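# Transfer 96-well plate from shaker S1 to nest N1

## Task

Take the 96-well plate off plate shaker S1 and set it in plate nest N1 so that it lies flat within the nest's locating features, with well A1 (the plate's clipped corner) at the nest corner labelled A1. It has to stay there by itself, not because the robot is holding it. Then open the gripper and withdraw it from the plate.

## Robot and tools

Robot: two six-joint arms, left_arm and right_arm, each with a parallel two-finger gripper. One arm can do the job; the other may be parked out of the way. Do not let the arms collide or push on each other.

Frame: one scene frame for everything. Origin on the table top midway between the arms, +z up, +x out over the table, left_arm on the +y side. The names left and right do not match image sides. Reported hand positions can be slightly wrong, more so when the arm reaches far.

Gripper geometry: fingers point along the gripper's own +z axis and close along its y axis. end_effector_position is the spot between the pads when closed. Fingertips extend about 33 mm past it when closed, about 9 mm when fully open, and they advance roughly 24 mm away from the arm while closing, so keep that clearance above a surface before closing.

The row (used by both motion tools): 20 numbers, always both arms. First left_arm: x, y, z, qw, qx, qy, qz, then gripper position, force_limit, speed; then the same ten for right_arm. x, y, z are an absolute target in metres for end_effector_position; qw, qx, qy, qz are an absolute target orientation (w first), both in the scene frame. The three gripper numbers lie in [-1, 1]. position: +1 fully open (140 mm), about -0.8 pads touch, -1 closes until blocked. force_limit: -1 about 14 N, 0 about 60 N, +1 about 107 N. speed: -1 about 30 mm/s, 0 about 140, +1 about 250. A 0 in these slots is a real command, so to leave a gripper alone repeat its previous three numbers. To keep an arm still, resend the exact pose from the result before it stopped plus its gripper numbers; to keep an orientation, reuse the same quaternion you sent, not the slightly drifted reported one.

execute_actions(actions): a list of actions; each action is a list of up to 15 rows, one row per 1/30 s control step; if fewer than 15, the last row is held for the remaining steps. An empty list just returns state and images. If any target is more than 0.6 m from that gripper's current position along any of its axes, that action is rejected for both arms; a malformed action, or a first action failing this test against the last reported state, rejects the whole call. Each step the command is clipped to within 70 mm and 16 degrees of the measured pose, and after an action the arm only goes as far as its last clipped pose, so far targets need further actions.

move(target, speed, stop_force, blocking): target is one 20-number row of absolute poses. Each gripper follows a straight line; all arms finish together, in 0.5 to 10 s (cut off at 10 s). speed is the path's top speed in m/s, 0.002 to 0.5, default 0.25; rotation limited to twice that in rad/s, taking the shorter way. Gripper numbers are applied at the start. Paths ignore obstacles and the other arm; the hand may lag, stray or overshoot speed near full stretch. Arms are stiff: commanding even slightly into a hard surface can fault. stop_force (20 to 80 N, shared by both arms, only after the scene has run 0.2 s) ends an arm's path when estimated push against its motion exceeds that value for 2 steps; the arm backs to its position 2 steps earlier and holds. The estimate comes from joint torques, is measured along the line to the target in the gripper axes at the start, is unreliable if the gripper rotates, and is absent near stretched poses. Use it only with very low speed; pressure may briefly exceed it. Omit it when lifting away from something you press on. A target within 1.5 mm and 0.5 degrees of the current pose counts as still. blocking=false returns after 0.5 s while motion continues (not allowed with stop_force); then use wait or stop before sending anything else.

wait(seconds): 0 to 10; arms hold last commands; returns early if a running move ends. stop(): brakes a running move (needs room); fingers keep going. zoom_image(camera, region): camera one of cam_high, cam_low, cam_left_wrist, cam_right_wrist; region [x0, y0, x1, y1] in that image's pixels, origin top-left, at most 504 by 504. finished_scene(scene): ends the current scene, given its number, irreversibly; the plate must already be placed, released and stable.

Results: state line left_arm | right_arm with position (m), quaternion wxyz and velocities. A move adds a move: line with its ending per arm: done, off_target, moving, held (a check blocked the last step), fault, or contact (stop_force ended the path; takes precedence). limits=paced means the pose was clipped; limits=held means some steps were blocked, after which the arm may rush. Distances to targets are given. Hand target lines show what the controller is driving toward. A pose unreachable line means the clearance check changed or blocked that arm's command. Gripper object_status: 0 moving, 1 blocked while opening, 2 blocked while closing (a grip), 3 reached the request or pads met. position_measured is in counts, 3 open to 230 closed, not linear. Stopped fingers stay until position changes by 0.01 or more or the object yields; to squeeze harder raise force_limit and switch -1 to -0.98. Images come in order cam_high, cam_low (672x504), cam_left_wrist, cam_right_wrist (504x504 fisheye); calibration is approximate.

Avoid: knocking anything off the table, dropping or slamming the plate, hard pushes. Torque on a joint at its load limit (waist, shoulder 309; elbow 145; wrist joints 40.9 N m, held weight included) or 144 N external force stops that arm for 10 s. MOTOR HOT warns of heating from holding loads; an OVER-TEMPERATURE FAULT brakes the arm. The held plate may occasionally be tugged, so grip firmly.

Each tool is called after ">>>" by a JSON object that holds its "api" and its "payload".

## Session

>>> {"api": "execute_actions", "payload": {"actions": []}}

Scene clock: 0.00 s.
left_arm: end_effector_position=(+0.1638, +0.7692, +0.1830) position_measured=3 object_status=3 end_effector_quat_wxyz=(-0.036, +0.989, +0.138, +0.044) end_effector_velocity=(+0.000, -0.000, +0.000) end_effector_angular_velocity=(-0.000, -0.001, -0.001) | right_arm: end_effector_position=(+0.6792, -0.6043, +0.3227) position_measured=3 object_status=3 end_effector_quat_wxyz=(+0.001, +0.999, +0.043, +0.001) end_effector_velocity=(-0.000, +0.002, +0.000) end_effector_angular_velocity=(+0.001, -0.001, +0.003)
Joint positions: left_arm=[ 0.611 -0.425  2.369  0.041  1.09   1.776] | right_arm=[-0.054  0.163  1.605 -0.002  1.372  1.518]
Joint velocities: left_arm=[-0.001 -0.     0.    -0.001 -0.     0.001] | right_arm=[ 0.003 -0.    -0.     0.001 -0.    -0.   ]
Hand target (left_arm): +0.164, +0.769, +0.183; -0.036, +0.989, +0.138, +0.044
Hand target (right_arm): +0.679, -0.604, +0.323; +0.001, +0.999, +0.043, +0.001

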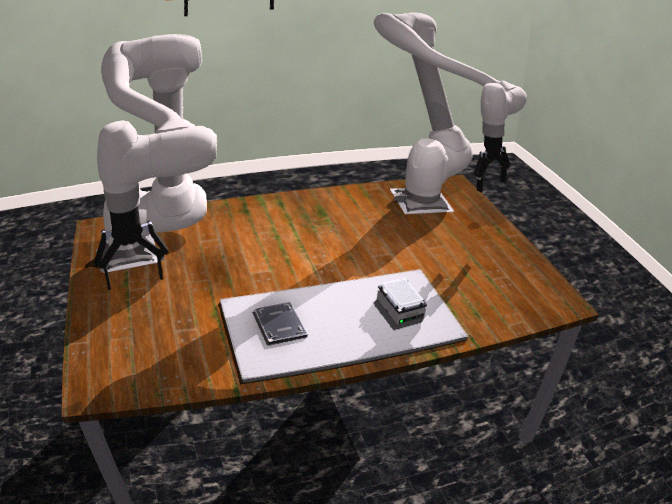

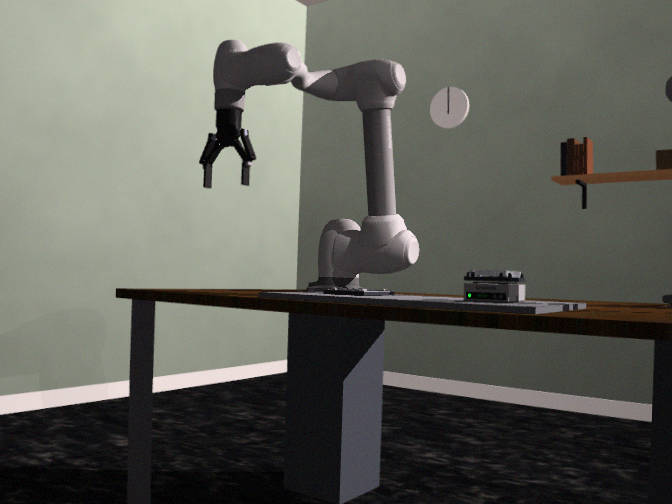

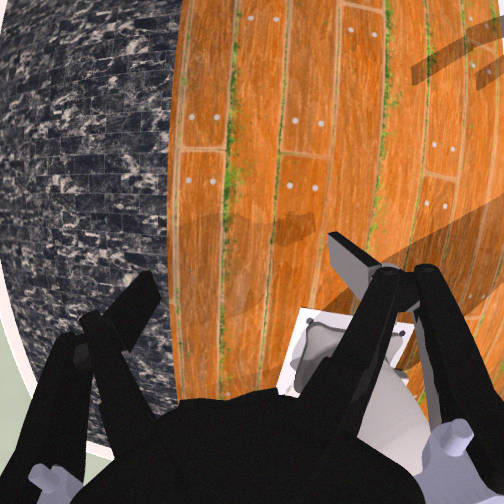

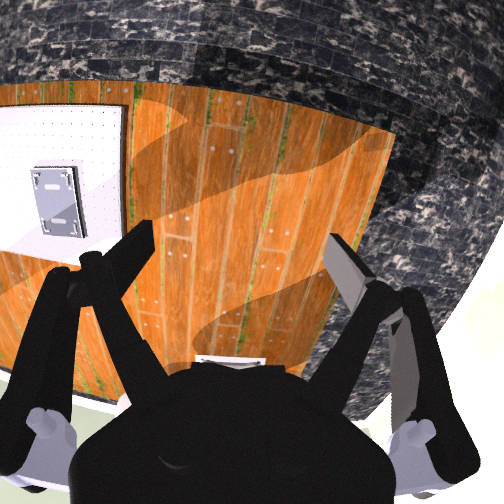

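>>> {"api": "zoom_image", "payload": {"camera": "cam_high", "region": [210, 260, 480, 390]}}

>>> {"api": "zoom_image", "payload": {"camera": "cam_low", "region": [420, 250, 600, 330]}}

Region (210, 260, 480, 390) of cam_high's 672x504 image, scaled by 1.867, with more detail than that image has; it fills the top 243 rows of this view, and the rest is white.

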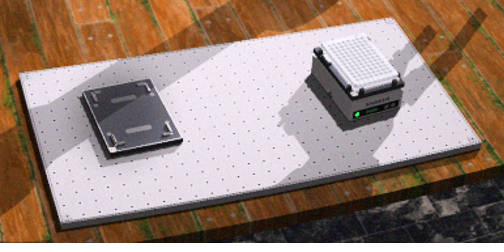

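Region (420, 250, 600, 330) of cam_low's 672x504 image, scaled by 2.800, with more detail than that image has.

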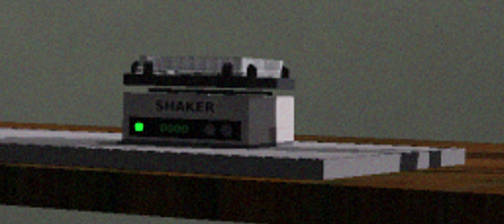

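>>> {"api": "move", "payload": {"target": [0.56,0.19,0.3,0,1,0,0,1,0,0,0.6792,-0.6043,0.3227,0.001,0.999,0.043,0.001,1,0,0], "speed": 0.4}}

>>> {"api": "move", "payload": {"target": [0.52,-0.12,0.3,0,1,0,0,1,0,0,0.6,-0.75,0.3227,0.001,0.999,0.043,0.001,1,0,0], "speed": 0.4}}

action 0: the call puts the target (left_arm/x, left_arm/y, left_arm/z) 0.658 m from left_arm's end_effector_position in the last result along the gripper's own y axis as it stood there; a target may be at most 0.6 m away along each of those axes, so nothing of the call was run and nothing moved. Command a nearer target, and go on from there in a later call.

action 0: the call puts the target (left_arm/x, left_arm/y, left_arm/z) 0.944 m from left_arm's end_effector_position in the last result along the gripper's own y axis as it stood there; a target may be at most 0.6 m away along each of those axes, so nothing of the call was run and nothing moved. Command a nearer target, and go on from there in a later call.

>>> {"api": "move", "payload": {"target": [0.4,0.45,0.3,0,1,0,0,1,0,0,0.6,-0.75,0.3227,0.001,0.999,0.043,0.001,1,0,0], "speed": 0.4}}

>>> {"api": "move", "payload": {"target": [0.56,0.19,0.3,0,1,0,0,1,0,0,0.6,-0.75,0.3227,0.001,0.999,0.043,0.001,1,0,0], "speed": 0.4}}

>>> {"api": "move", "payload": {"target": [0.52,-0.17,0.3,0,1,0,0,1,0,0,0.6,-0.75,0.3227,0.001,0.999,0.043,0.001,1,0,0], "speed": 0.4}}

Scene clock: 16.57 s.
left_arm: end_effector_position=(+0.3997, +0.4510, +0.3001) position_measured=3 object_status=3 end_effector_quat_wxyz=(-0.001, +1.000, -0.000, -0.001) end_effector_velocity=(+0.001, -0.000, +0.000) end_effector_angular_velocity=(+0.001, -0.000, +0.001) | right_arm: end_effector_position=(+0.5998, -0.7501, +0.3226) position_measured=3 object_status=3 end_effector_quat_wxyz=(+0.001, +0.999, +0.043, +0.001) end_effector_velocity=(-0.000, +0.001, +0.000) end_effector_angular_velocity=(+0.001, +0.000, +0.001)
Joint positions: left_arm=[-0.232 -0.075  1.896  0.002  1.323  1.227] | right_arm=[-0.303  0.044  1.737 -0.002  1.358  1.268]
Joint velocities: left_arm=[-0.     0.001 -0.001  0.001  0.    -0.001] | right_arm=[ 0.001 -0.     0.     0.     0.001 -0.   ]
Hand target (left_arm): +0.400, +0.451, +0.300; -0.001, +1.000, -0.000, -0.001
Hand target (right_arm): +0.600, -0.750, +0.323; +0.001, +0.999, +0.043, +0.001
Off the commanded pose (left_arm): 0.001 m, 0 deg.
Off the commanded pose (right_arm): 0.000 m, 0 deg.
move: done; limits=paced
camera_calibration (this result's frames):
cam_left_wrist: T_world_to_cam=[[-0.189931, -0.981176, 0.0349367, 0.495066], [-0.919451, 0.190236, 0.344123, 0.191662], [-0.344292, 0.0332373, -0.938274, 0.57961], [0, 0, 0, 1]] pos_world=[0.469807, 0.430021, 0.460581]
cam_right_wrist: T_world_to_cam=[[0.175406, -0.984019, 0.0306412, -0.863931], [-0.884454, -0.143835, 0.443906, 0.275084], [-0.432405, -0.104964, -0.895549, 0.64116], [0, 0, 0, 1]] pos_world=[0.672078, -0.743259, 0.47855]

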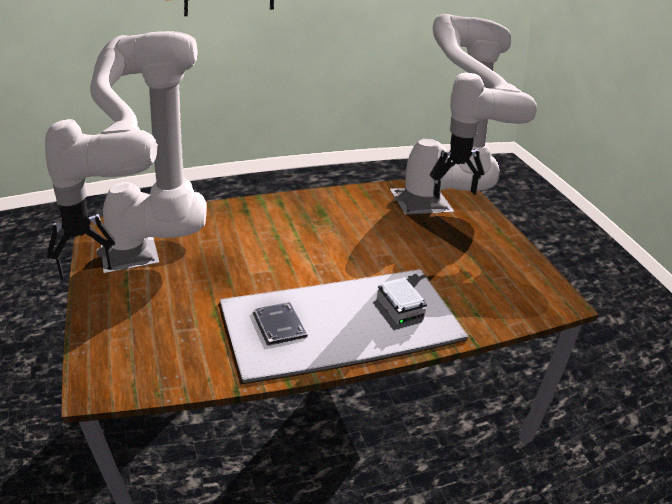

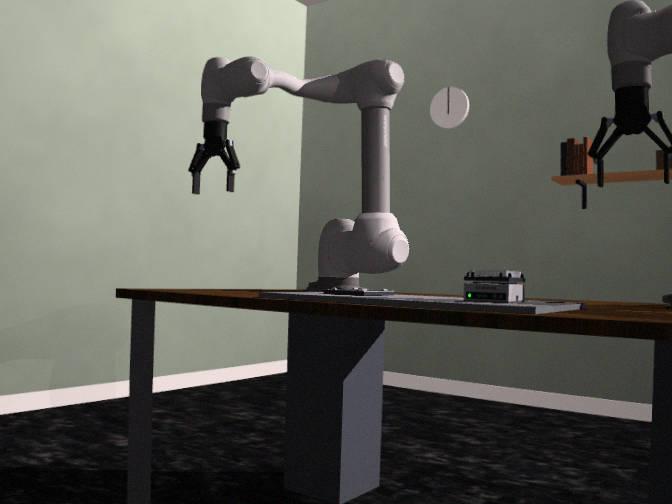

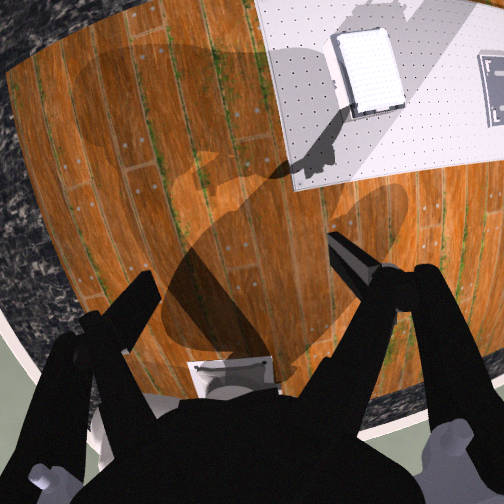

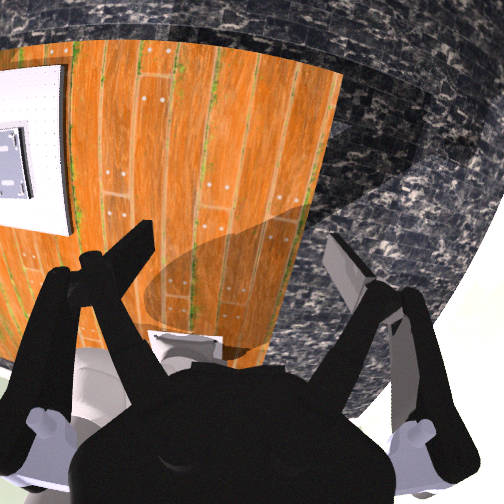

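Scene clock: 17.83 s.
left_arm: end_effector_position=(+0.5601, +0.1903, +0.3000) position_measured=3 object_status=3 end_effector_quat_wxyz=(-0.000, +1.000, -0.000, +0.000) end_effector_velocity=(-0.001, -0.001, -0.001) end_effector_angular_velocity=(+0.001, +0.002, -0.000) | right_arm: end_effector_position=(+0.6000, -0.7500, +0.3227) position_measured=3 object_status=3 end_effector_quat_wxyz=(+0.001, +0.999, +0.043, +0.001) end_effector_velocity=(+0.000, -0.000, +0.000) end_effector_angular_velocity=(+0.000, -0.000, -0.001)
Joint positions: left_arm=[-0.488  0.329  1.434  0.001  1.379  0.971] | right_arm=[-0.304  0.044  1.737 -0.001  1.358  1.267]
Joint velocities: left_arm=[-0.002  0.001 -0.001 -0.001  0.001 -0.001] | right_arm=[-0.001  0.    -0.     0.    -0.    -0.   ]
Hand target (left_arm): +0.560, +0.190, +0.300; -0.000, +1.000, -0.000, +0.000
Hand target (right_arm): +0.600, -0.750, +0.323; +0.001, +0.999, +0.043, +0.001
Off the commanded pose (left_arm): 0.000 m, 0 deg.
Off the commanded pose (right_arm): 0.000 m, 0 deg.
move: done
camera_calibration (this result's frames):
cam_left_wrist: T_world_to_cam=[[-0.189886, -0.981128, 0.0364785, 0.269273], [-0.919955, 0.190779, 0.342471, 0.389416], [-0.342967, 0.0314716, -0.93882, 0.643162], [0, 0, 0, 1]] pos_world=[0.629959, 0.169657, 0.460627]
cam_right_wrist: T_world_to_cam=[[0.175336, -0.984057, 0.0298344, -0.863646], [-0.884659, -0.144183, 0.443384, 0.275258], [-0.432013, -0.104134, -0.895835, 0.641841], [0, 0, 0, 1]] pos_world=[0.672222, -0.743351, 0.478705]

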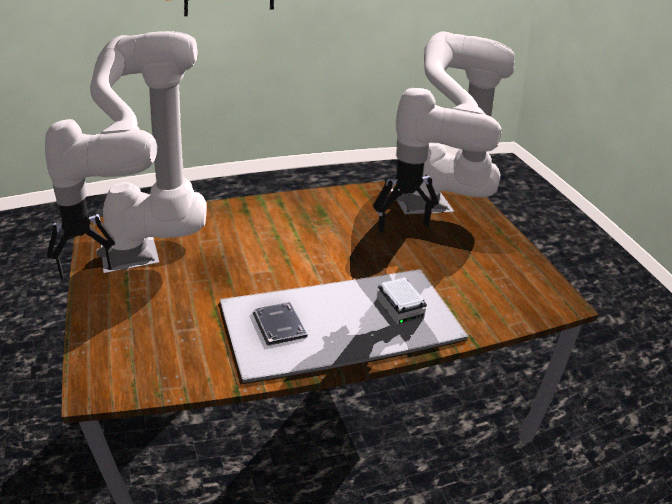

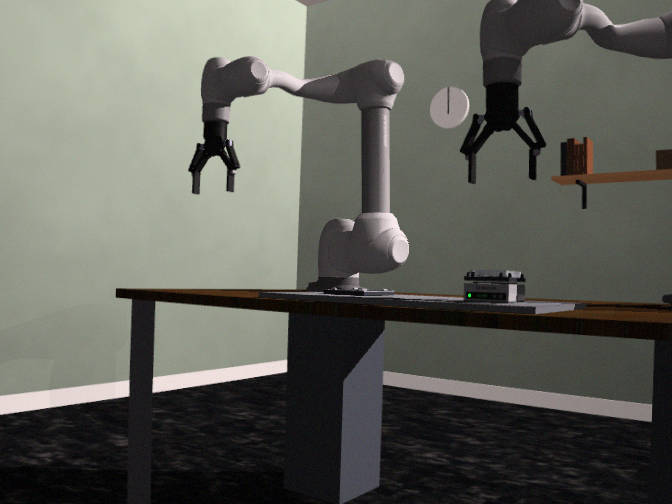

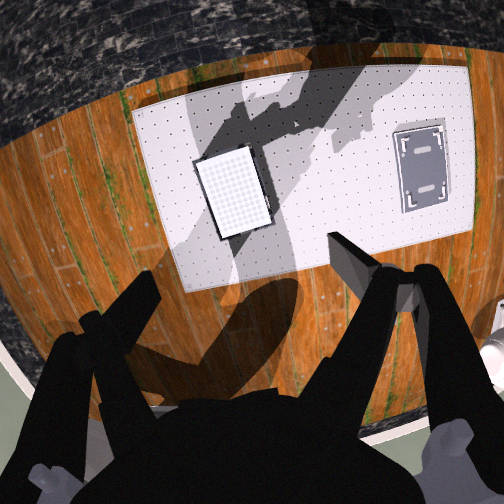

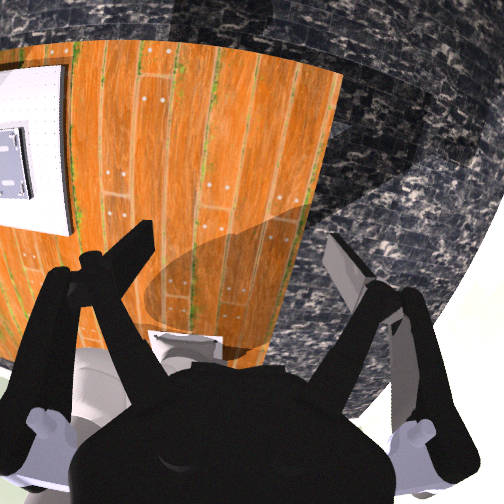

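Scene clock: 19.27 s.
left_arm: end_effector_position=(+0.5203, -0.1697, +0.3000) position_measured=3 object_status=3 end_effector_quat_wxyz=(-0.001, +1.000, -0.000, +0.000) end_effector_velocity=(-0.000, -0.001, -0.000) end_effector_angular_velocity=(+0.000, +0.000, -0.002) | right_arm: end_effector_position=(+0.6000, -0.7500, +0.3227) position_measured=3 object_status=3 end_effector_quat_wxyz=(+0.001, +0.999, +0.043, +0.001) end_effector_velocity=(-0.000, +0.000, -0.000) end_effector_angular_velocity=(+0.000, +0.001, +0.000)
Joint positions: left_arm=[-0.825  0.708  0.847  0.001  1.587  0.635] | right_arm=[-0.304  0.044  1.737 -0.001  1.358  1.267]
Joint velocities: left_arm=[-0.001  0.002 -0.002 -0.     0.001  0.001] | right_arm=[0. 0. 0. 0. 0. 0.]
Hand target (left_arm): +0.520, -0.170, +0.300; -0.001, +1.000, -0.000, +0.000
Hand target (right_arm): +0.600, -0.750, +0.323; +0.001, +0.999, +0.043, +0.001
Off the commanded pose (left_arm): 0.000 m, 0 deg.
Off the commanded pose (right_arm): 0.000 m, 0 deg.
move: done
camera_calibration (this result's frames):
cam_left_wrist: T_world_to_cam=[[-0.190083, -0.981101, 0.0361925, -0.0913258], [-0.920052, 0.190877, 0.342157, 0.421683], [-0.342598, 0.0317392, -0.938946, 0.640759], [0, 0, 0, 1]] pos_world=[0.590134, -0.190427, 0.460662]
cam_right_wrist: T_world_to_cam=[[0.175337, -0.984056, 0.0298324, -0.863646], [-0.884659, -0.144185, 0.443384, 0.275257], [-0.432013, -0.104133, -0.895835, 0.641842], [0, 0, 0, 1]] pos_world=[0.672222, -0.743351, 0.478705]

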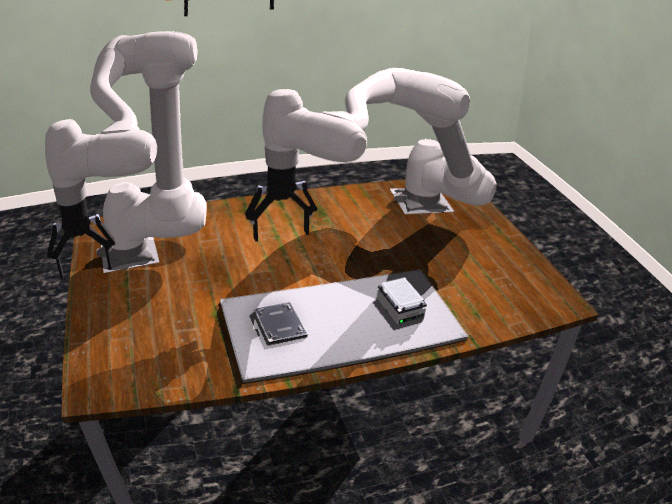

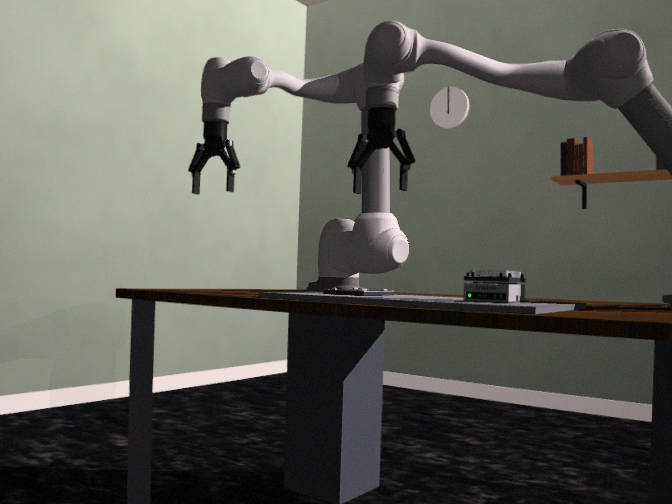

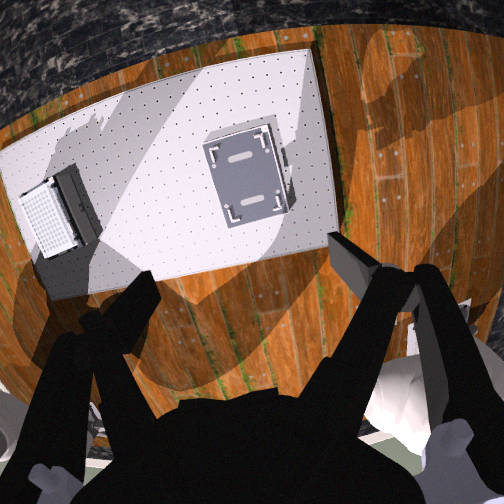

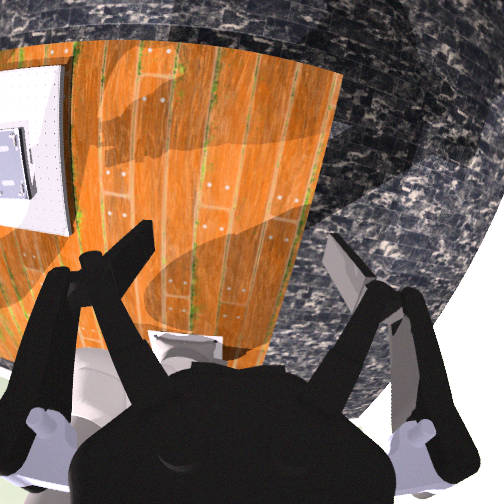

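>>> {"api": "zoom_image", "payload": {"camera": "cam_left_wrist", "region": [0, 100, 320, 280]}}

>>> {"api": "zoom_image", "payload": {"camera": "cam_left_wrist", "region": [190, 110, 310, 240]}}

>>> {"api": "zoom_image", "payload": {"camera": "cam_high", "region": [365, 270, 445, 335]}}

Region (0, 100, 320, 280) of cam_left_wrist's 504x504 image, scaled by 1.575, with more detail than that image has; it fills the top 284 rows of this view, and the rest is white.

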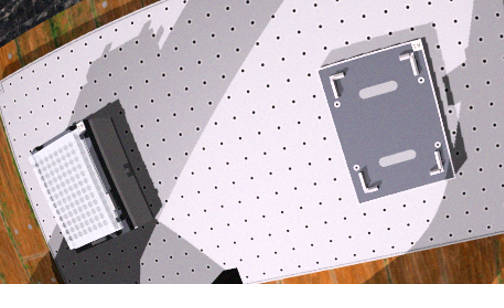

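Region (190, 110, 310, 240) of cam_left_wrist's 504x504 image, scaled by 3.877, with more detail than that image has; it fills the left 465 columns of this view, and the rest is white.

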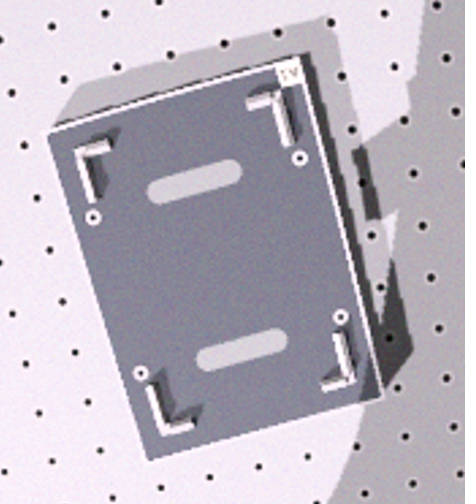

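Region (365, 270, 445, 335) of cam_high's 672x504 image, scaled by 6.300, with more detail than that image has; it fills the top 410 rows of this view, and the rest is white.

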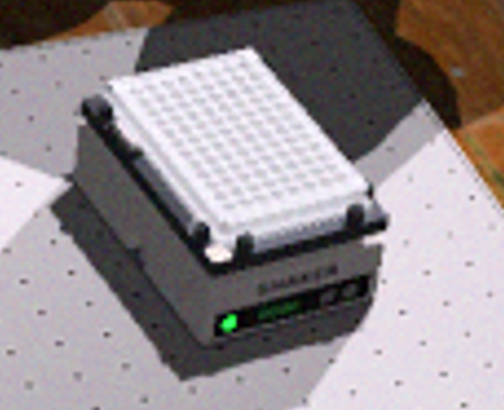

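>>> {"api": "move", "payload": {"target": [0.595,0.199,0.15,0,1,0,0,1,0,0,0.6,-0.75,0.3227,0.001,0.999,0.043,0.001,1,0,0], "speed": 0.4}}

>>> {"api": "zoom_image", "payload": {"camera": "cam_left_wrist", "region": [100, 130, 400, 430]}}

>>> {"api": "zoom_image", "payload": {"camera": "cam_high", "region": [340, 200, 480, 340]}}

Scene clock: 30.90 s.
left_arm: end_effector_position=(+0.5945, +0.1988, +0.1501) position_measured=3 object_status=3 end_effector_quat_wxyz=(+0.001, +1.000, +0.000, -0.000) end_effector_velocity=(-0.000, +0.001, -0.000) end_effector_angular_velocity=(+0.000, +0.001, +0.000) | right_arm: end_effector_position=(+0.6000, -0.7500, +0.3227) position_measured=3 object_status=3 end_effector_quat_wxyz=(+0.001, +0.999, +0.043, +0.001) end_effector_velocity=(-0.000, -0.001, +0.000) end_effector_angular_velocity=(+0.001, +0.000, -0.003)
Joint positions: left_arm=[-0.453  0.441  1.554 -0.001  1.146  1.006] | right_arm=[-0.304  0.044  1.737 -0.001  1.358  1.267]
Joint velocities: left_arm=[ 0.001 -0.     0.001 -0.    -0.     0.001] | right_arm=[-0.003 -0.    -0.     0.001  0.001  0.   ]
Hand target (left_arm): +0.595, +0.199, +0.150; +0.001, +1.000, +0.000, -0.000
Hand target (right_arm): +0.600, -0.750, +0.323; +0.001, +0.999, +0.043, +0.001
Off the commanded pose (left_arm): 0.001 m, 0 deg.
Off the commanded pose (right_arm): 0.000 m, 0 deg.
move: done
camera_calibration (this result's frames):
cam_left_wrist: T_world_to_cam=[[-0.189392, -0.981145, 0.0385306, 0.288953], [-0.919846, 0.191015, 0.342633, 0.470696], [-0.343533, 0.0294497, -0.938679, 0.514776], [0, 0, 0, 1]] pos_world=[0.664536, 0.178435, 0.310799]
cam_right_wrist: T_world_to_cam=[[0.175337, -0.984056, 0.0298322, -0.863646], [-0.884659, -0.144185, 0.443383, 0.275257], [-0.432013, -0.104133, -0.895835, 0.641842], [0, 0, 0, 1]] pos_world=[0.672222, -0.743351, 0.478705]

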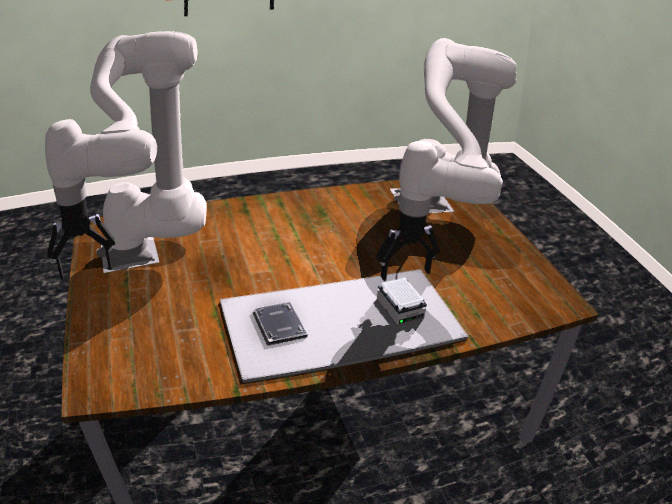

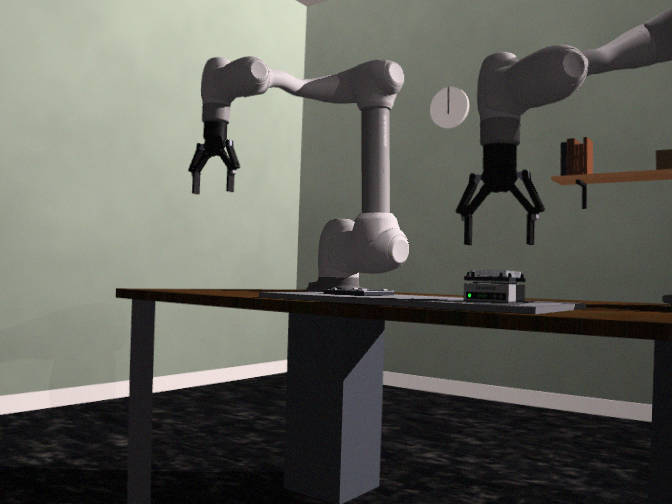

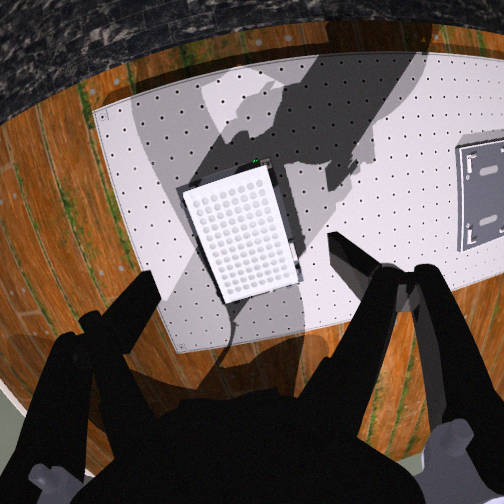

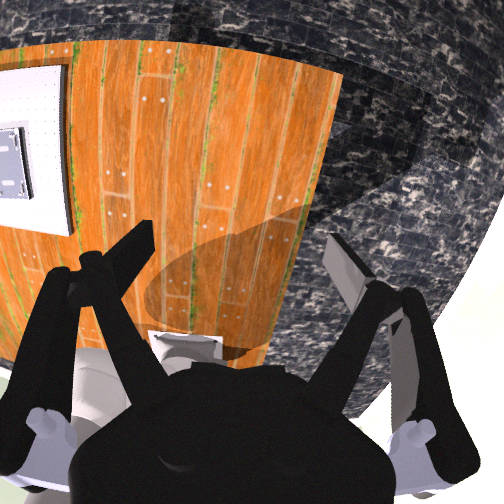

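Region (100, 130, 400, 430) of cam_left_wrist's 504x504 image, scaled by 1.680, with more detail than that image has.

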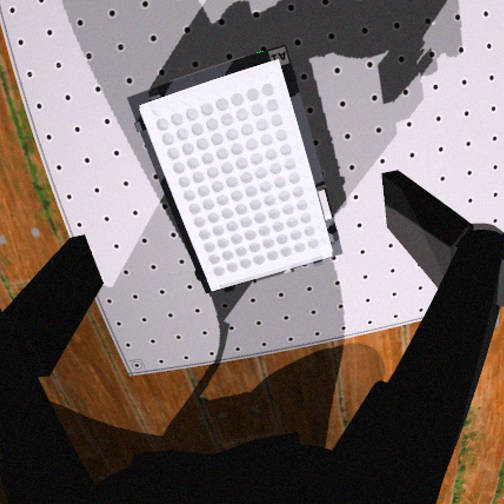

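Region (340, 200, 480, 340) of cam_high's 672x504 image, scaled by 3.600, with more detail than that image has.

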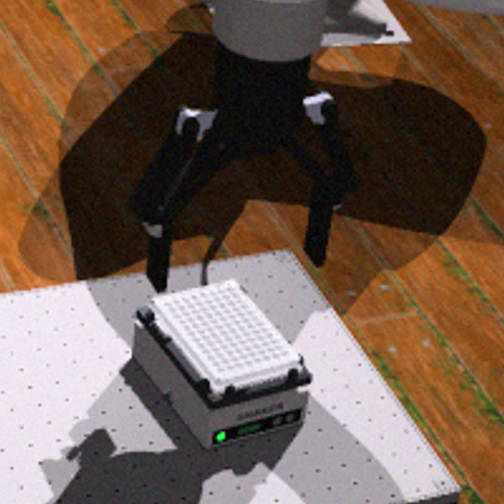

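>>> {"api": "zoom_image", "payload": {"camera": "cam_left_wrist", "region": [170, 150, 310, 310]}}

>>> {"api": "move", "payload": {"target": [0.597,0.196,0.09,0,1,0,0,1,0,0,0.6,-0.75,0.3227,0.001,0.999,0.043,0.001,1,0,0], "speed": 0.1}}

>>> {"api": "zoom_image", "payload": {"camera": "cam_low", "region": [430, 200, 570, 310]}}

Region (170, 150, 310, 310) of cam_left_wrist's 504x504 image, scaled by 3.150, with more detail than that image has; it fills the left 441 columns of this view, and the rest is white.

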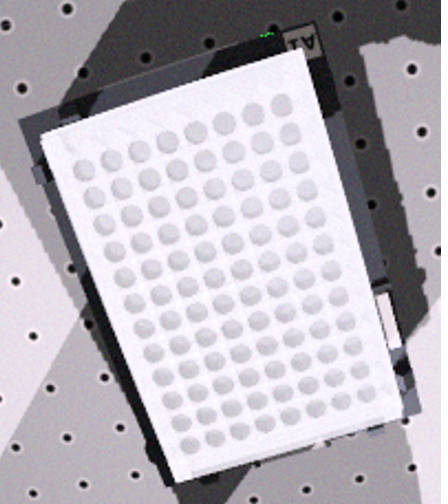

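Scene clock: 37.53 s.
left_arm: end_effector_position=(+0.5969, +0.1961, +0.0901) position_measured=3 object_status=3 end_effector_quat_wxyz=(-0.000, +1.000, +0.000, +0.000) end_effector_velocity=(-0.000, +0.000, -0.001) end_effector_angular_velocity=(+0.000, +0.001, +0.001) | right_arm: end_effector_position=(+0.6000, -0.7500, +0.3227) position_measured=3 object_status=3 end_effector_quat_wxyz=(+0.001, +0.999, +0.043, +0.001) end_effector_velocity=(+0.000, -0.000, +0.000) end_effector_angular_velocity=(-0.001, -0.001, +0.001)
Joint positions: left_arm=[-0.455  0.49   1.598  0.     1.053  1.004] | right_arm=[-0.304  0.044  1.737 -0.001  1.358  1.267]
Joint velocities: left_arm=[-0.     0.001  0.001 -0.    -0.001 -0.001] | right_arm=[ 0.001 -0.001 -0.    -0.001 -0.    -0.   ]
Hand target (left_arm): +0.597, +0.196, +0.090; -0.000, +1.000, +0.000, +0.000
Hand target (right_arm): +0.600, -0.750, +0.323; +0.001, +0.999, +0.043, +0.001
Off the commanded pose (left_arm): 0.000 m, 0 deg.
Off the commanded pose (right_arm): 0.000 m, 0 deg.
move: done
camera_calibration (this result's frames):
cam_left_wrist: T_world_to_cam=[[-0.189756, -0.981123, 0.03728, 0.289396], [-0.919954, 0.190935, 0.342386, 0.49412], [-0.343041, 0.0306737, -0.93882, 0.4588], [0, 0, 0, 1]] pos_world=[0.66687, 0.175515, 0.250762]
cam_right_wrist: T_world_to_cam=[[0.175337, -0.984056, 0.0298324, -0.863646], [-0.884659, -0.144185, 0.443383, 0.275257], [-0.432013, -0.104133, -0.895835, 0.641842], [0, 0, 0, 1]] pos_world=[0.672222, -0.743351, 0.478705]

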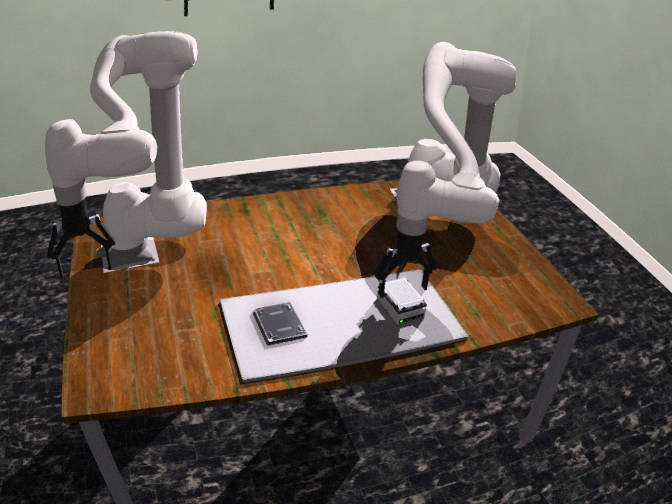

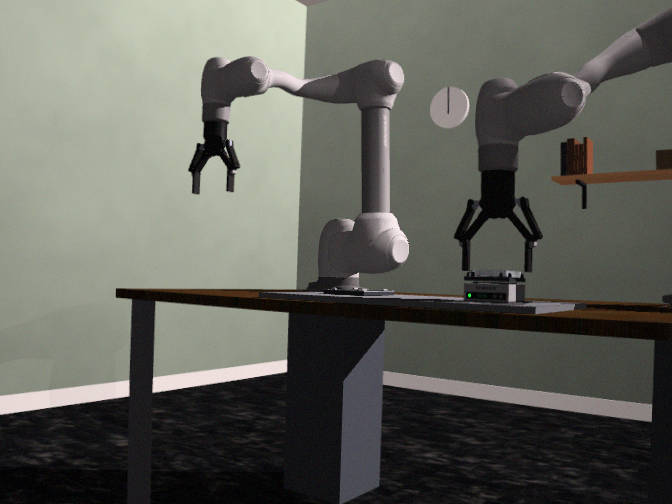

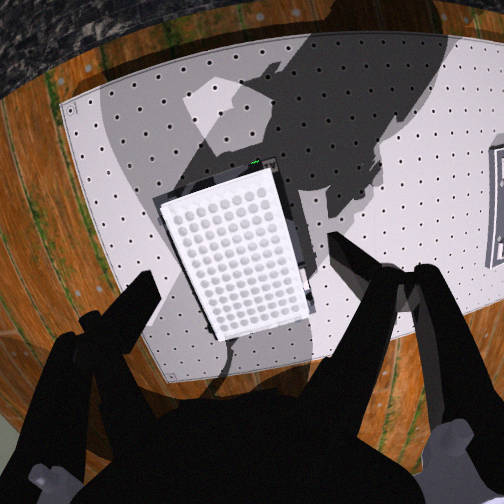

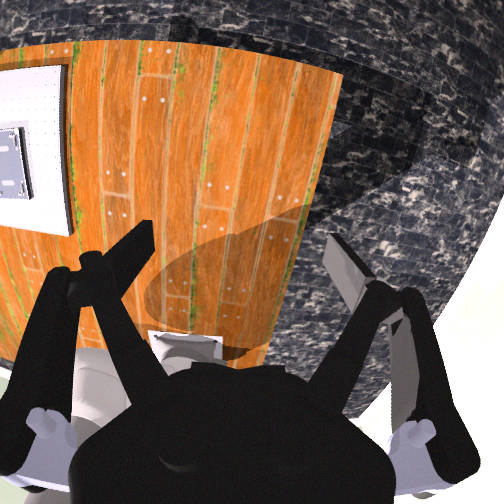

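Region (430, 200, 570, 310) of cam_low's 672x504 image, scaled by 3.600, with more detail than that image has; it fills the top 396 rows of this view, and the rest is white.

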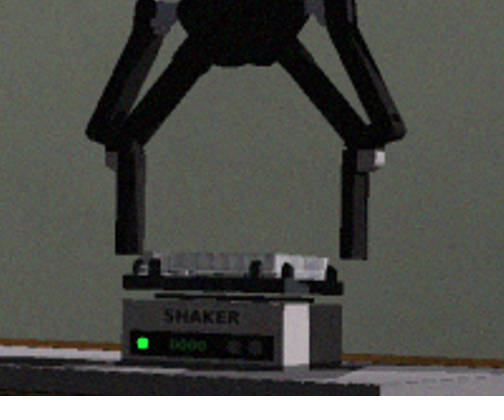

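>>> {"api": "zoom_image", "payload": {"camera": "cam_left_wrist", "region": [150, 150, 330, 350]}}

Region (150, 150, 330, 350) of cam_left_wrist's 504x504 image, scaled by 2.520, with more detail than that image has; it fills the left 454 columns of this view, and the rest is white.

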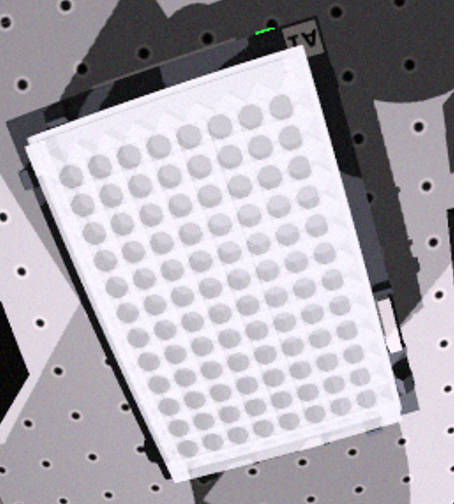

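>>> {"api": "move", "payload": {"target": [0.49,0.22,0.14,0,1,0,0,1,0,0,0.6,-0.75,0.3227,0.001,0.999,0.043,0.001,1,0,0], "speed": 0.15}}

>>> {"api": "zoom_image", "payload": {"camera": "cam_left_wrist", "region": [150, 60, 350, 260]}}

Scene clock: 47.97 s.
left_arm: end_effector_position=(+0.4900, +0.2200, +0.1400) position_measured=3 object_status=3 end_effector_quat_wxyz=(-0.000, +1.000, +0.000, -0.000) end_effector_velocity=(-0.001, -0.000, +0.000) end_effector_angular_velocity=(+0.000, +0.002, +0.000) | right_arm: end_effector_position=(+0.6000, -0.7500, +0.3227) position_measured=3 object_status=3 end_effector_quat_wxyz=(+0.001, +0.999, +0.043, +0.001) end_effector_velocity=(-0.000, -0.001, -0.000) end_effector_angular_velocity=(+0.000, +0.001, -0.002)
Joint positions: left_arm=[-0.51   0.303  1.775  0.     1.063  0.949] | right_arm=[-0.304  0.044  1.737 -0.001  1.358  1.267]
Joint velocities: left_arm=[-0.001 -0.001  0.001 -0.001  0.002 -0.   ] | right_arm=[-0.001  0.    -0.     0.     0.001  0.   ]
Hand target (left_arm): +0.490, +0.220, +0.140; -0.000, +1.000, -0.000, +0.000
Hand target (right_arm): +0.600, -0.750, +0.323; +0.001, +0.999, +0.043, +0.001
Off the commanded pose (left_arm): 0.000 m, 0 deg.
Off the commanded pose (right_arm): 0.000 m, 0 deg.
move: done
camera_calibration (this result's frames):
cam_left_wrist: T_world_to_cam=[[-0.189804, -0.981116, 0.0372177, 0.290799], [-0.919901, 0.190955, 0.342518, 0.374071], [-0.343157, 0.0307749, -0.938774, 0.468263], [0, 0, 0, 1]] pos_world=[0.559991, 0.199466, 0.300644]
cam_right_wrist: T_world_to_cam=[[0.175337, -0.984056, 0.0298323, -0.863646], [-0.884659, -0.144185, 0.443383, 0.275257], [-0.432013, -0.104133, -0.895836, 0.641842], [0, 0, 0, 1]] pos_world=[0.672222, -0.743351, 0.478705]

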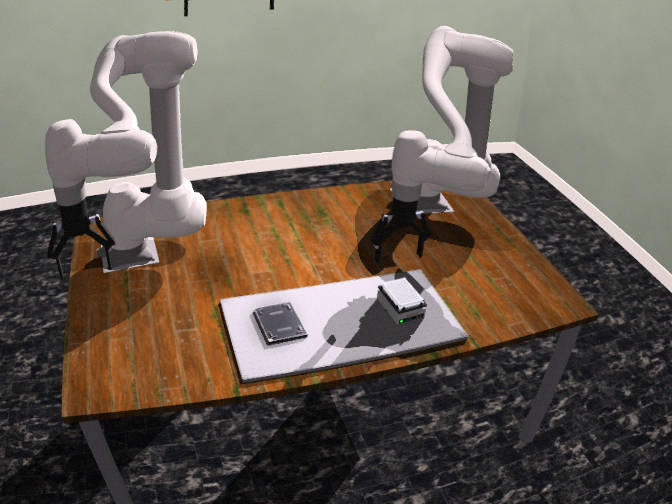

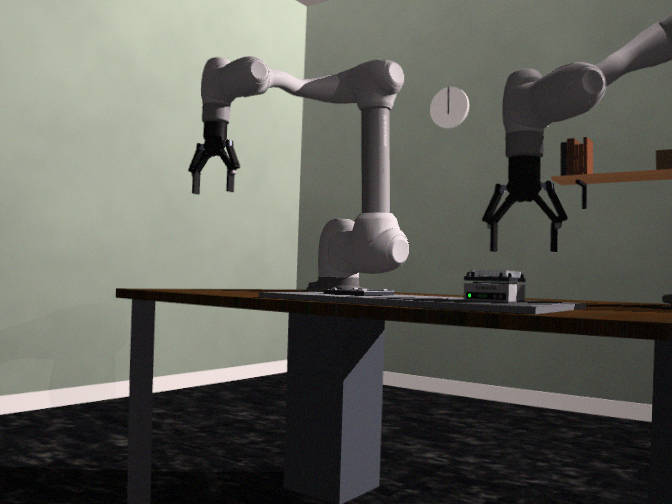

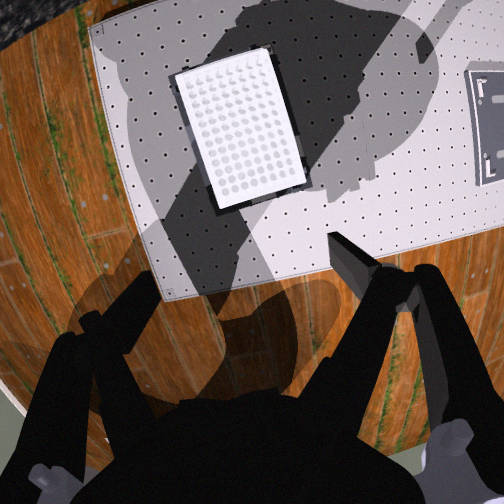

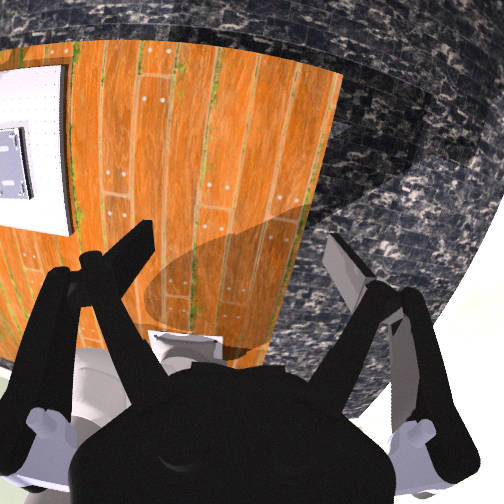

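Region (150, 60, 350, 260) of cam_left_wrist's 504x504 image, scaled by 2.520, with more detail than that image has.

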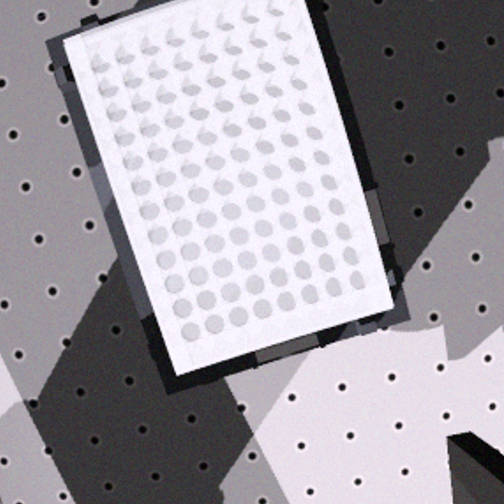

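>>> {"api": "zoom_image", "payload": {"camera": "cam_left_wrist", "region": [165, 30, 295, 110]}}

>>> {"api": "zoom_image", "payload": {"camera": "cam_high", "region": [375, 275, 435, 320]}}

Region (165, 30, 295, 110) of cam_left_wrist's 504x504 image, scaled by 3.877, with more detail than that image has; it fills the top 310 rows of this view, and the rest is white.

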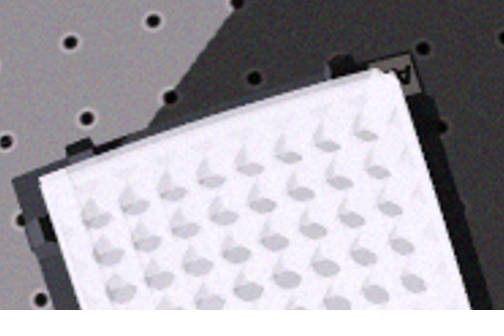

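Region (375, 275, 435, 320) of cam_high's 672x504 image, scaled by 8.400, with more detail than that image has; it fills the top 378 rows of this view, and the rest is white.

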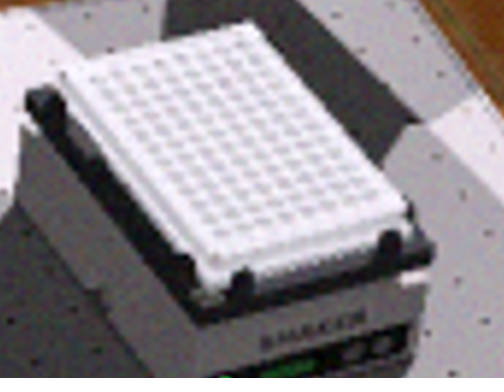

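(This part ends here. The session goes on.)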